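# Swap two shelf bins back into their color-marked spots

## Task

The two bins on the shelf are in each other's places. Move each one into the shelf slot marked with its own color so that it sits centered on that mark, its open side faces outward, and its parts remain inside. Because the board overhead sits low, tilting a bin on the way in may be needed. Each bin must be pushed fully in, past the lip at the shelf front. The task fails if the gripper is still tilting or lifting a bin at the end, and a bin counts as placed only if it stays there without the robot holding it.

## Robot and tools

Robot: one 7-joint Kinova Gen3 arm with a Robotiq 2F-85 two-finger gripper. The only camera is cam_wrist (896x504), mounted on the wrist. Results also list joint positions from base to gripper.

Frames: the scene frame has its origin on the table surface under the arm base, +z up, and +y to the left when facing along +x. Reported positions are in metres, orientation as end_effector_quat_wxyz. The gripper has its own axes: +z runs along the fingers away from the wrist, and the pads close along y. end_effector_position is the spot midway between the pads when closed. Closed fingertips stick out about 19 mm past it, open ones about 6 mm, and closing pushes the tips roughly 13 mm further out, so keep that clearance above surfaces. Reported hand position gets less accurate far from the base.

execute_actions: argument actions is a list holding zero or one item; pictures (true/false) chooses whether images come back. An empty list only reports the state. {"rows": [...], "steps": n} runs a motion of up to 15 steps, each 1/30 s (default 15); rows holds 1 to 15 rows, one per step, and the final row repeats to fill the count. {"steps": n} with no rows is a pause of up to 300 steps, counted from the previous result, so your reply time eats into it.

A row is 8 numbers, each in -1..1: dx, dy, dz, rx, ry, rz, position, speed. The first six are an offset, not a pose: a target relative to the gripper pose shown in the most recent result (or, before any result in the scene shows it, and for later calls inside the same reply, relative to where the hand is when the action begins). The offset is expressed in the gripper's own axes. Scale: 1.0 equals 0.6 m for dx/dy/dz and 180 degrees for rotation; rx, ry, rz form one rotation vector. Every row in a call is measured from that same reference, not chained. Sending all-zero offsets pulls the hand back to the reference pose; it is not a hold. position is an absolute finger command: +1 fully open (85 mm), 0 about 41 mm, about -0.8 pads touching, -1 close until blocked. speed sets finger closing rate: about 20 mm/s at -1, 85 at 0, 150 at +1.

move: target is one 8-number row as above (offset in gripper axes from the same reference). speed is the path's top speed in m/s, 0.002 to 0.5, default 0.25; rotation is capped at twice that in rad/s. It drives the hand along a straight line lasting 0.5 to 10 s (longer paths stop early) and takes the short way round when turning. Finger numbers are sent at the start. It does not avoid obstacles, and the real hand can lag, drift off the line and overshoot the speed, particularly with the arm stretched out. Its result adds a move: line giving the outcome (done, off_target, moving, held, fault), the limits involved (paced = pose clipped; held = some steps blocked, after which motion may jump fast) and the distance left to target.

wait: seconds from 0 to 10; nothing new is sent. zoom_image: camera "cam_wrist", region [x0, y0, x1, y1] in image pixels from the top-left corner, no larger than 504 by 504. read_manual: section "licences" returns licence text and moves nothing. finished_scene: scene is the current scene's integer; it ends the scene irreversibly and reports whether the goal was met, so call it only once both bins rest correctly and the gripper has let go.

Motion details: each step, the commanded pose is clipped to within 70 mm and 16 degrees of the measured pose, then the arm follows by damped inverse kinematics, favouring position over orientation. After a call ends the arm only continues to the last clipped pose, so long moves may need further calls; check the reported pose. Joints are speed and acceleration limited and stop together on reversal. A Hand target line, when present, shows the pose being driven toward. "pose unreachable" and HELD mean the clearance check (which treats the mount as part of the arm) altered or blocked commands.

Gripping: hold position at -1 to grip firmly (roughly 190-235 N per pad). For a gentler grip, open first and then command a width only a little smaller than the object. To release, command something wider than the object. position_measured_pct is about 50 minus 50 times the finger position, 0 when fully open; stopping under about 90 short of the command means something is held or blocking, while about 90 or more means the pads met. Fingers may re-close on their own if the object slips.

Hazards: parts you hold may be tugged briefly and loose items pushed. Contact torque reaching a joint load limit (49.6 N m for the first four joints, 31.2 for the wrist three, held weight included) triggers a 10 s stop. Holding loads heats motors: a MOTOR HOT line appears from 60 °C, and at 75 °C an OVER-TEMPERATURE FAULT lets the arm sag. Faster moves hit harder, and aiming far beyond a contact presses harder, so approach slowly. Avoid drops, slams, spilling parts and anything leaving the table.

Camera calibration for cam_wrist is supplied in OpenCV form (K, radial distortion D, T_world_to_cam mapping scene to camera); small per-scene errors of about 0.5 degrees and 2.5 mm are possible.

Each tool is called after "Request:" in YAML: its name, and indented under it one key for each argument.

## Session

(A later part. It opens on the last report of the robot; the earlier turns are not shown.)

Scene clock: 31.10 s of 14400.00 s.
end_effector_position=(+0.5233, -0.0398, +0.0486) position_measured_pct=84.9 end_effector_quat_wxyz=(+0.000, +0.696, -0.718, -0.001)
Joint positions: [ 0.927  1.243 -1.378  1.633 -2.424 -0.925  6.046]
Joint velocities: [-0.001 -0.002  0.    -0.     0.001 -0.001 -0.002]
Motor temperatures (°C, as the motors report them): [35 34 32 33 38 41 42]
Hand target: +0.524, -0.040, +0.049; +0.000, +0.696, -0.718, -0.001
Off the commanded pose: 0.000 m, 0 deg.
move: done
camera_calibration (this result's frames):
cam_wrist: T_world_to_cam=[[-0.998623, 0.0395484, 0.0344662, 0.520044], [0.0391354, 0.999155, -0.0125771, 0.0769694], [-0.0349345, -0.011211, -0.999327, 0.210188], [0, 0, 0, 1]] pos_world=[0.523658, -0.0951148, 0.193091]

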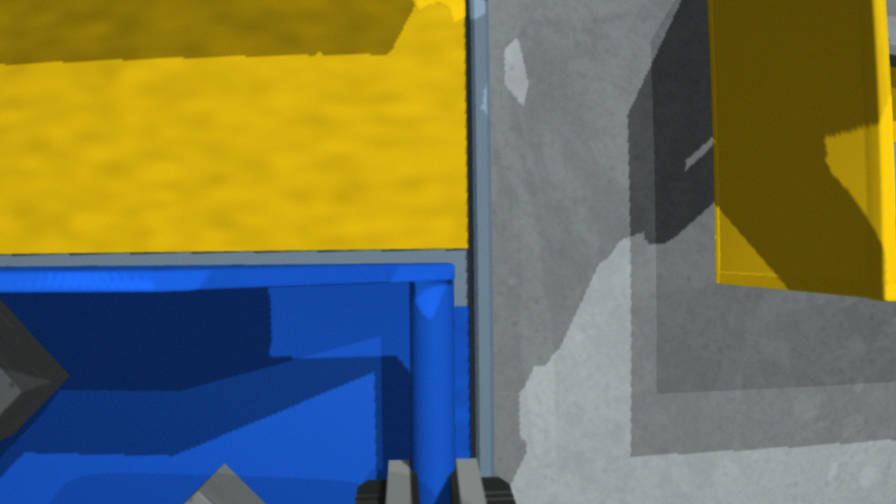

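Request:
move:
  target: [-0.017,0,0.003,0,0,0,-1,0]
  speed: 0.03

Request:
move:
  target: [0,0,0,0,0,0,-0.3,0]

Request:
move:
  target: [0,0,-0.12,0,0,0,-0.3,0]
  speed: 0.15

Request:
move:
  target: [0.184,0.415,0,0,0,0,-0.3,0]

Request:
move:
  target: [0,0,0.135,0,0,0,-0.3,0]
  speed: 0.08

Request:
move:
  target: [0,0,0,0,0,0,-1,0]

Request:
move:
  target: [0.013,0,-0.05,0,0,0,-1,0]
  speed: 0.05

Request:
move:
  target: [0,-0.28,0,-0.02,0,0,-1,0]
  speed: 0.08

Scene clock: 32.70 s of 14400.00 s.
end_effector_position=(+0.5237, -0.0302, +0.0469) position_measured_pct=84.9 end_effector_quat_wxyz=(+0.000, +0.695, -0.719, -0.001)
Joint positions: [ 0.917  1.23  -1.38   1.648 -2.425 -0.911  6.023]
Joint velocities: [-0.001 -0.001 -0.001  0.     0.002 -0.001 -0.001]
Motor temperatures (°C, as the motors report them): [35 34 32 33 38 41 42]
Hand target: +0.524, -0.030, +0.047; +0.000, +0.696, -0.718, -0.001
Off the commanded pose: 0.001 m, 0 deg.
move: done
camera_calibration (this result's frames):
cam_wrist: T_world_to_cam=[[-0.998593, 0.0407272, 0.0339731, 0.520168], [0.0403062, 0.999103, -0.0129879, 0.0667456], [-0.0344716, -0.0116003, -0.999338, 0.208358], [0, 0, 0, 1]] pos_world=[0.523928, -0.0854537, 0.191415]

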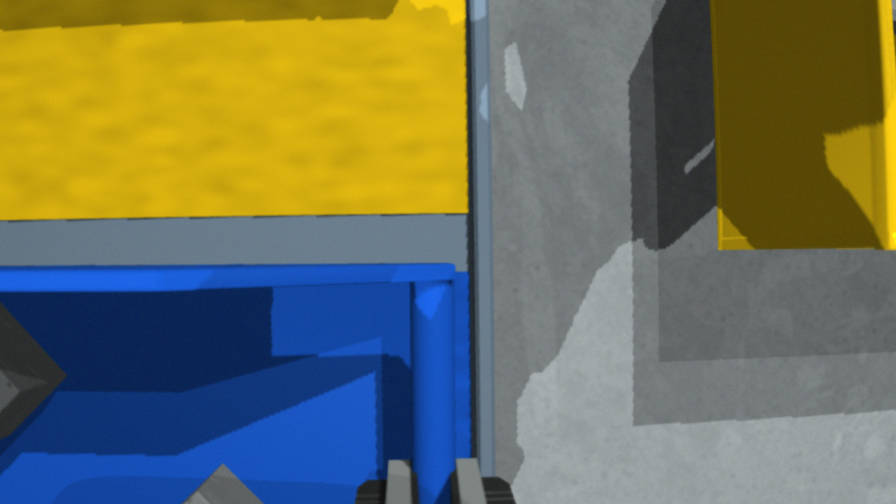

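Scene clock: 33.30 s of 14400.00 s.
end_effector_position=(+0.5237, -0.0302, +0.0469) position_measured_pct=65.1 end_effector_quat_wxyz=(+0.000, +0.695, -0.719, -0.001)
Joint positions: [ 0.917  1.23  -1.38   1.648 -2.425 -0.911  6.023]
Joint velocities: [-0.     0.001 -0.001 -0.    -0.001 -0.     0.   ]
Motor temperatures (°C, as the motors report them): [35 34 32 33 38 41 42]
Hand target: +0.524, -0.030, +0.047; +0.000, +0.695, -0.719, -0.001
Off the commanded pose: 0.000 m, 0 deg.
move: done
camera_calibration (this result's frames):
cam_wrist: T_world_to_cam=[[-0.998593, 0.0407317, 0.0339609, 0.520171], [0.0403106, 0.999103, -0.0129956, 0.0667475], [-0.0344598, -0.0116083, -0.999339, 0.208357], [0, 0, 0, 1]] pos_world=[0.523929, -0.0854564, 0.191421]

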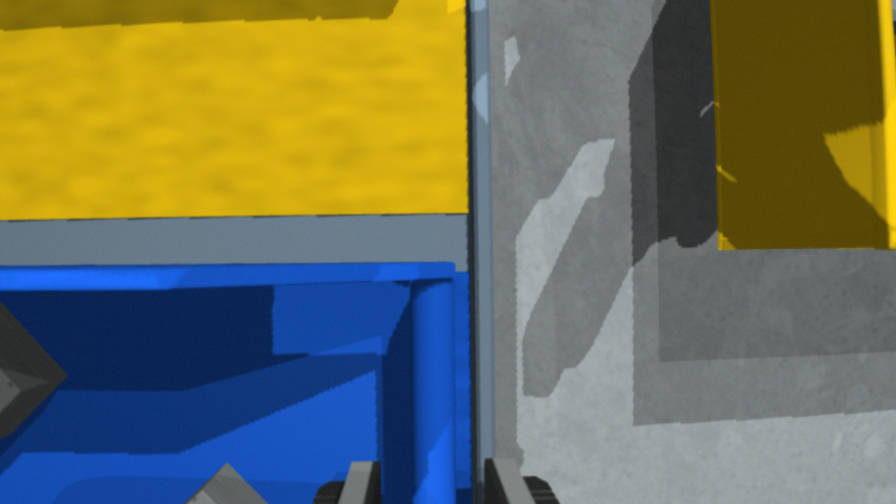

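Scene clock: 34.10 s of 14400.00 s.
end_effector_position=(+0.5236, -0.0303, +0.1185) position_measured_pct=65.1 end_effector_quat_wxyz=(+0.000, +0.695, -0.719, -0.001)
Joint positions: [ 1.011  1.169 -1.47   1.587 -2.512 -1.067  6.09 ]
Joint velocities: [ 0.005 -0.    -0.     0.     0.    -0.     0.   ]
Motor temperatures (°C, as the motors report them): [35 34 32 33 38 41 42]
Hand target: +0.524, -0.030, +0.119; +0.000, +0.695, -0.719, -0.001
Off the commanded pose: 0.000 m, 0 deg.
move: done
camera_calibration (this result's frames):
cam_wrist: T_world_to_cam=[[-0.99857, 0.0408158, 0.0345392, 0.517569], [0.0403973, 0.999103, -0.0127313, 0.0677024], [-0.0350279, -0.0113178, -0.999322, 0.28023], [0, 0, 0, 1]] pos_world=[0.52391, -0.0855951, 0.263026]

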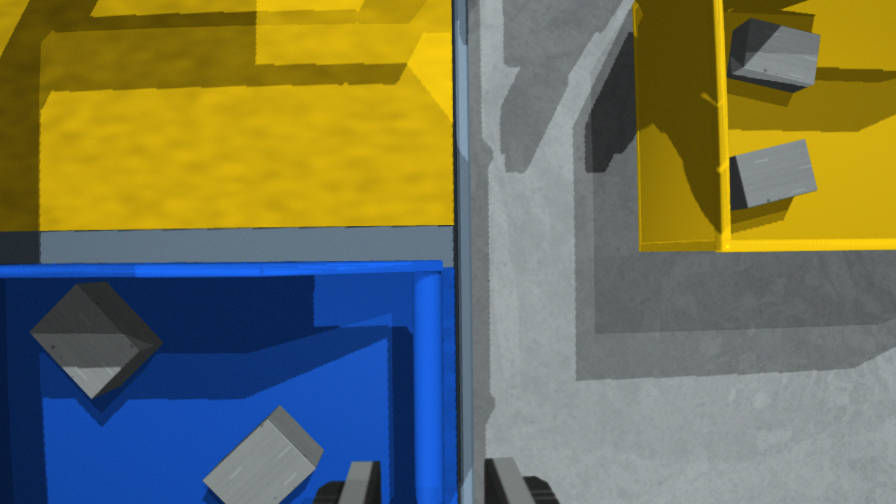

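Scene clock: 35.60 s of 14400.00 s.
end_effector_position=(+0.2705, -0.1308, +0.1173) position_measured_pct=65.1 end_effector_quat_wxyz=(+0.000, +0.695, -0.719, -0.003)
Joint positions: [ 1.606  1.317 -1.37   2.055 -2.358 -0.982  6.344]
Joint velocities: [ 0.013  0.002  0.003 -0.    -0.003  0.003  0.003]
Motor temperatures (°C, as the motors report them): [35 34 32 33 38 41 42]
Hand target: +0.270, -0.131, +0.117; +0.000, +0.695, -0.719, -0.003
Off the commanded pose: 0.002 m, 0 deg.
move: done
camera_calibration (this result's frames):
cam_wrist: T_world_to_cam=[[-0.998497, 0.0404539, 0.0369678, 0.268654], [0.0400949, 0.999142, -0.010402, 0.178188], [-0.0373569, -0.00890414, -0.999262, 0.26999], [0, 0, 0, 1]] pos_world=[0.271192, -0.186499, 0.261712]

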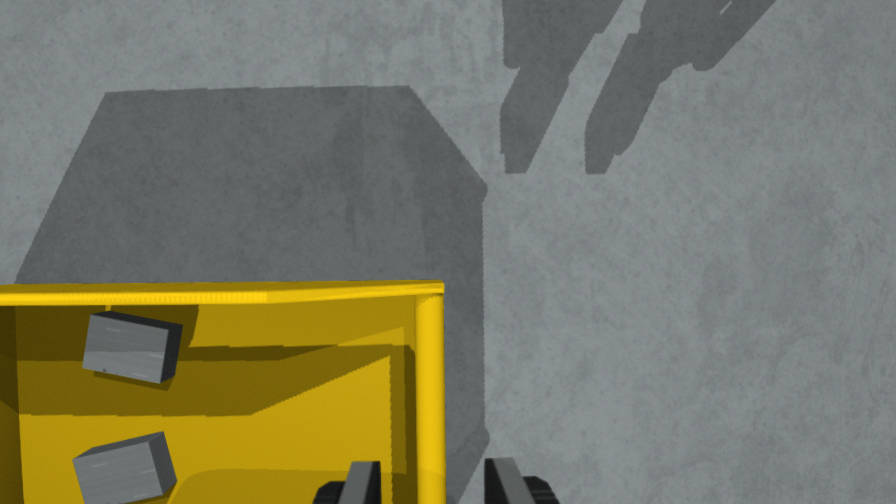

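Scene clock: 36.90 s of 14400.00 s.
end_effector_position=(+0.2704, -0.1307, +0.0367) position_measured_pct=65.1 end_effector_quat_wxyz=(+0.000, +0.695, -0.719, -0.003)
Joint positions: [ 1.472  1.399 -1.211  2.133 -2.156 -0.767  6.192]
Joint velocities: [-0.006  0.001 -0.001  0.001 -0.     0.    -0.001]
Motor temperatures (°C, as the motors report them): [35 34 32 33 38 41 42]
Hand target: +0.270, -0.130, +0.037; +0.000, +0.695, -0.719, -0.003
Off the commanded pose: 0.001 m, 0 deg.
move: done
camera_calibration (this result's frames):
cam_wrist: T_world_to_cam=[[-0.998522, 0.0404203, 0.0363226, 0.271572], [0.0400461, 0.999138, -0.0109726, 0.177219], [-0.0367348, -0.00950177, -0.99928, 0.189227], [0, 0, 0, 1]] pos_world=[0.271025, -0.186245, 0.181171]

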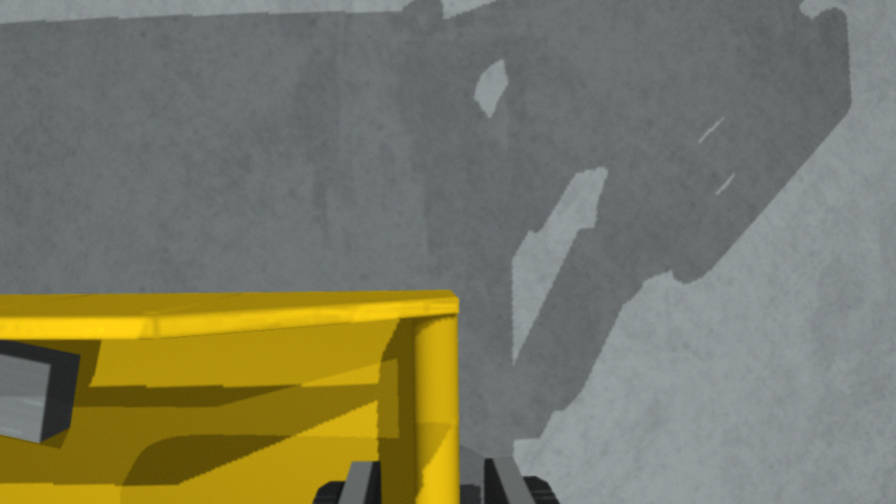

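Scene clock: 37.43 s of 14400.00 s.
end_effector_position=(+0.2703, -0.1307, +0.0370) position_measured_pct=84.5 end_effector_quat_wxyz=(+0.001, +0.695, -0.719, -0.003)
Joint positions: [ 1.473  1.399 -1.212  2.133 -2.157 -0.768  6.192]
Joint velocities: [-0.     0.001 -0.    -0.    -0.001  0.     0.   ]
Motor temperatures (°C, as the motors report them): [35 34 32 33 38 41 42]
Hand target: +0.270, -0.131, +0.037; +0.000, +0.695, -0.719, -0.003
Off the commanded pose: 0.000 m, 0 deg.
move: done
camera_calibration (this result's frames):
cam_wrist: T_world_to_cam=[[-0.99851, 0.0405385, 0.0365379, 0.271437], [0.0401478, 0.999129, -0.011365, 0.177219], [-0.0369668, -0.00988116, -0.999268, 0.189492], [0, 0, 0, 1]] pos_world=[0.270922, -0.186196, 0.181449]

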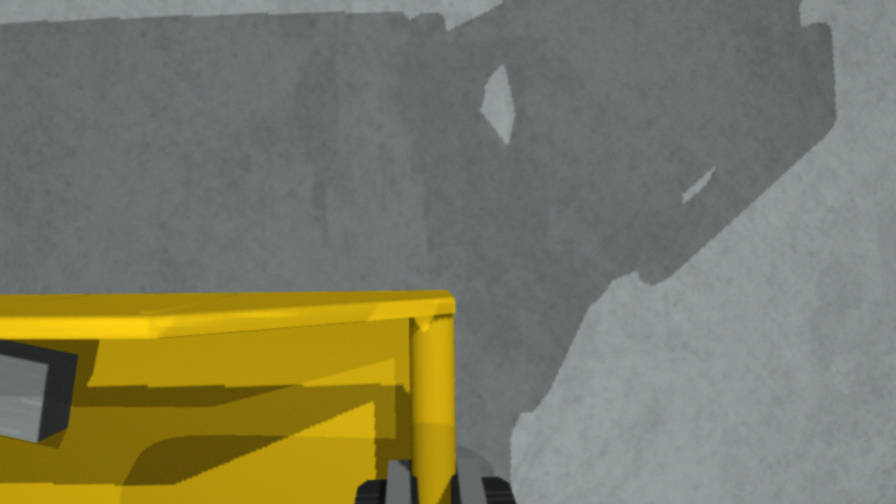

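Scene clock: 38.33 s of 14400.00 s.
end_effector_position=(+0.2697, -0.1381, +0.0665) position_measured_pct=84.5 end_effector_quat_wxyz=(+0.001, +0.695, -0.719, -0.003)
Joint positions: [ 1.53   1.379 -1.268  2.091 -2.237 -0.861  6.274]
Joint velocities: [ 0.003 -0.001 -0.    -0.001  0.    -0.    -0.001]
Motor temperatures (°C, as the motors report them): [35 34 32 33 38 41 42]
Hand target: +0.270, -0.139, +0.067; +0.001, +0.695, -0.719, -0.003
Off the commanded pose: 0.001 m, 0 deg.
move: done
camera_calibration (this result's frames):
cam_wrist: T_world_to_cam=[[-0.99847, 0.0401659, 0.0380049, 0.269902], [0.0398009, 0.999154, -0.0103147, 0.18508], [-0.038387, -0.00878629, -0.999224, 0.219361], [0, 0, 0, 1]] pos_world=[0.270544, -0.193837, 0.210843]

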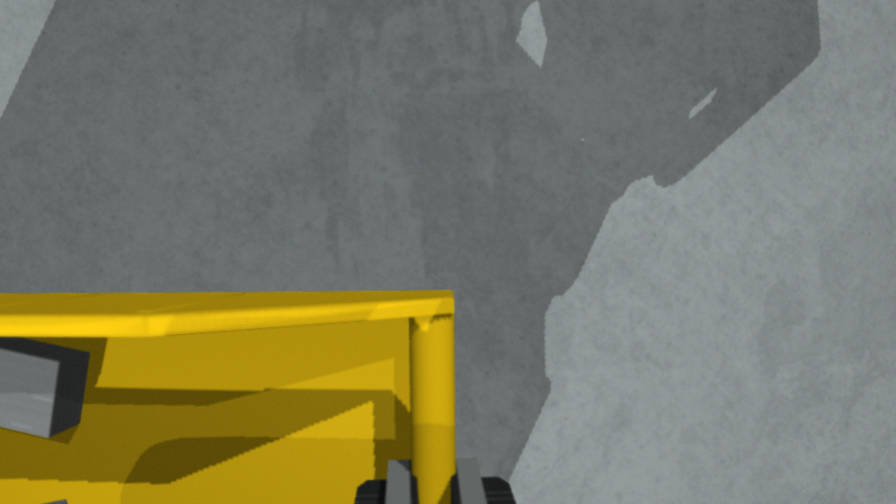

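Scene clock: 40.70 s of 14400.00 s.
end_effector_position=(+0.4374, -0.1443, +0.0662) position_measured_pct=84.5 end_effector_quat_wxyz=(+0.023, +0.695, -0.718, -0.026)
Joint positions: [ 1.132  1.368 -1.344  1.63  -2.38  -1.065  6.26 ]
Joint velocities: [-0.008  0.002 -0.002 -0.001  0.001 -0.001 -0.001]
Motor temperatures (°C, as the motors report them): [35 34 32 33 38 41 42]
Hand target: +0.438, -0.144, +0.066; +0.023, +0.695, -0.718, -0.025
Off the commanded pose: 0.001 m, 0 deg.
move: done
camera_calibration (this result's frames):
cam_wrist: T_world_to_cam=[[-0.994107, 0.0394546, 0.100969, 0.431424], [0.0384888, 0.999193, -0.0114966, 0.185243], [-0.101341, -0.0075427, -0.994823, 0.252906], [0, 0, 0, 1]] pos_world=[0.447381, -0.200208, 0.210166]

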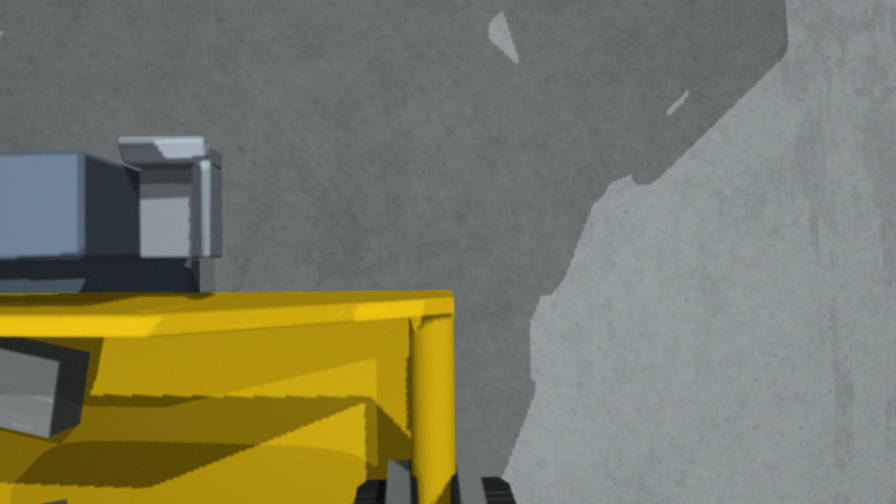

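Request:
move:
  target: [0,-0.14,0,0,0,0,-1,0]
  speed: 0.05

Request:
move:
  target: [0,0,0.027,0.025,0,0,-1,0]
  speed: 0.03

Request:
move:
  target: [0,0,0,0,0,0,-0.3,0]

Request:
move:
  target: [-0.1,0,-0.35,0,0,0,-0.3,0]

Scene clock: 43.27 s of 14400.00 s.
end_effector_position=(+0.5211, -0.1472, +0.0607) position_measured_pct=84.5 end_effector_quat_wxyz=(+0.023, +0.695, -0.718, -0.026)
Joint positions: [ 0.95   1.385 -1.357  1.352 -2.413 -1.172  6.294]
Joint velocities: [-0.003  0.     0.    -0.002  0.002 -0.001 -0.001]
Motor temperatures (°C, as the motors report them): [35 34 33 34 38 41 42]
Hand target: +0.521, -0.147, +0.061; +0.023, +0.695, -0.718, -0.026
Off the commanded pose: 0.000 m, 0 deg.
move: done
camera_calibration (this result's frames):
cam_wrist: T_world_to_cam=[[-0.994084, 0.0392257, 0.101287, 0.515191], [0.0382433, 0.999201, -0.0116237, 0.185002], [-0.101662, -0.0076814, -0.994789, 0.256019], [0, 0, 0, 1]] pos_world=[0.531095, -0.203097, 0.204653]

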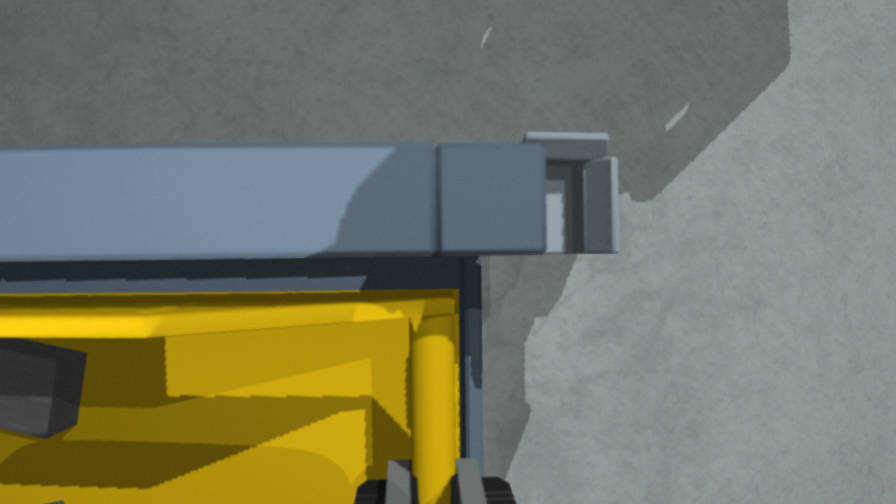

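Scene clock: 44.80 s of 14400.00 s.
end_effector_position=(+0.5197, -0.1471, +0.0442) position_measured_pct=84.5 end_effector_quat_wxyz=(-0.004, +0.696, -0.718, +0.002)
Joint positions: [ 0.992  1.406 -1.351  1.454 -2.37  -1.034  6.257]
Joint velocities: [ 0.001 -0.001 -0.     0.001  0.     0.001 -0.   ]
Motor temperatures (°C, as the motors report them): [35 34 33 34 38 41 42]
Hand target: +0.520, -0.147, +0.044; -0.004, +0.696, -0.718, +0.002
Off the commanded pose: 0.000 m, 0 deg.
move: done
camera_calibration (this result's frames):
cam_wrist: T_world_to_cam=[[-0.998938, 0.0396005, 0.0235451, 0.521554], [0.0393463, 0.999163, -0.011162, 0.184145], [-0.0239674, -0.0102237, -0.99966, 0.198971], [0, 0, 0, 1]] pos_world=[0.518524, -0.20261, 0.188679]

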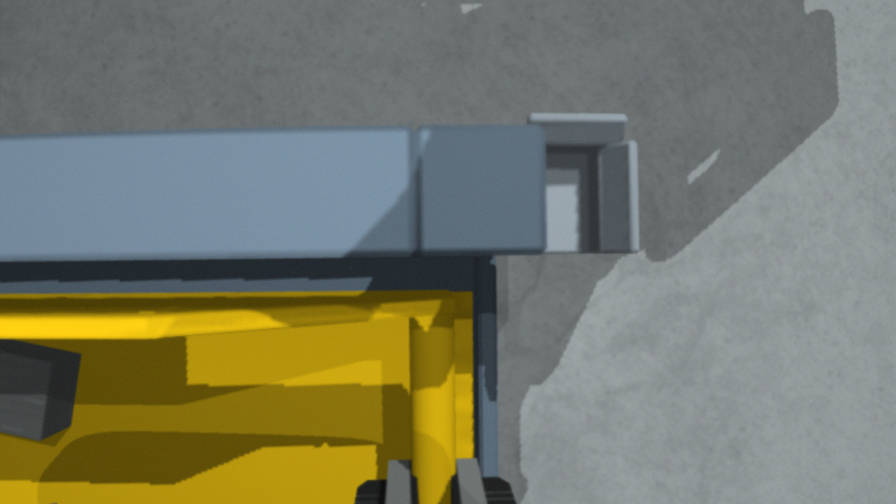

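Scene clock: 45.40 s of 14400.00 s.
end_effector_position=(+0.5197, -0.1471, +0.0442) position_measured_pct=65.1 end_effector_quat_wxyz=(-0.004, +0.696, -0.718, +0.002)
Joint positions: [ 0.992  1.406 -1.351  1.454 -2.37  -1.034  6.257]
Joint velocities: [-0.     0.001 -0.001 -0.     0.001 -0.    -0.001]
Motor temperatures (°C, as the motors report them): [35 34 33 34 38 41 42]
Hand target: +0.520, -0.147, +0.044; -0.004, +0.696, -0.718, +0.002
Off the commanded pose: 0.000 m, 0 deg.
move: done
camera_calibration (this result's frames):
cam_wrist: T_world_to_cam=[[-0.998938, 0.0396038, 0.0235348, 0.521558], [0.0393495, 0.999163, -0.0111723, 0.184147], [-0.0239575, -0.0102343, -0.999661, 0.198971], [0, 0, 0, 1]] pos_world=[0.518525, -0.202613, 0.188686]

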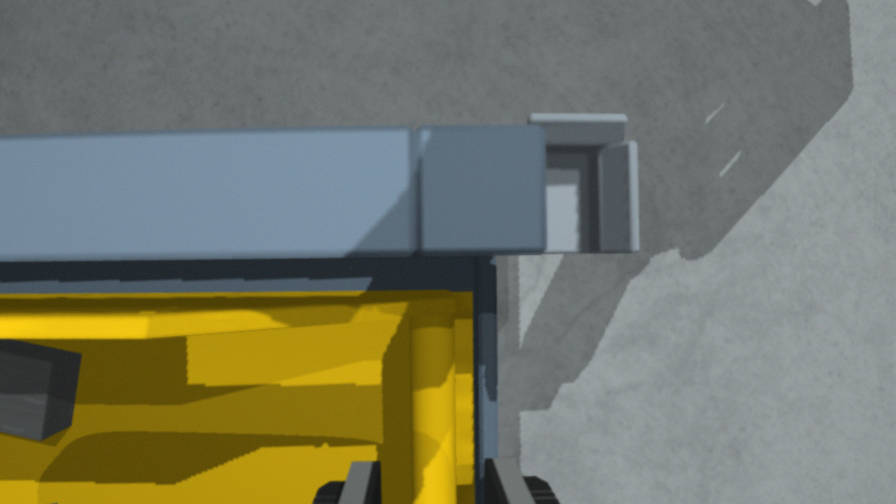

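Scene clock: 46.67 s of 14400.00 s.
end_effector_position=(+0.5193, -0.0883, +0.2541) position_measured_pct=65.1 end_effector_quat_wxyz=(-0.004, +0.695, -0.719, +0.002)
Joint positions: [ 1.149  1.142 -1.557  1.294 -2.599 -1.426  6.304]
Joint velocities: [ 0.001 -0.003 -0.002 -0.001  0.002 -0.001 -0.002]
Motor temperatures (°C, as the motors report them): [35 34 33 34 38 41 42]
Hand target: +0.519, -0.088, +0.254; -0.004, +0.695, -0.719, +0.002
Off the commanded pose: 0.001 m, 0 deg.
move: done
camera_calibration (this result's frames):
cam_wrist: T_world_to_cam=[[-0.998877, 0.0409386, 0.0238285, 0.513878], [0.0406809, 0.999109, -0.0112006, 0.127091], [-0.0242658, -0.0102187, -0.999653, 0.409528], [0, 0, 0, 1]] pos_world=[0.518068, -0.14383, 0.398565]

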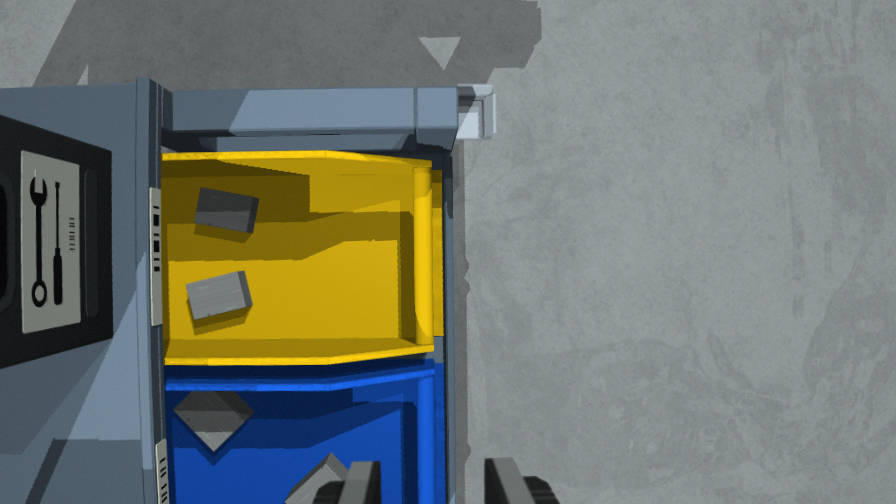

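Request:
finished_scene:
  scene: 1

The scene is finished: the task was done.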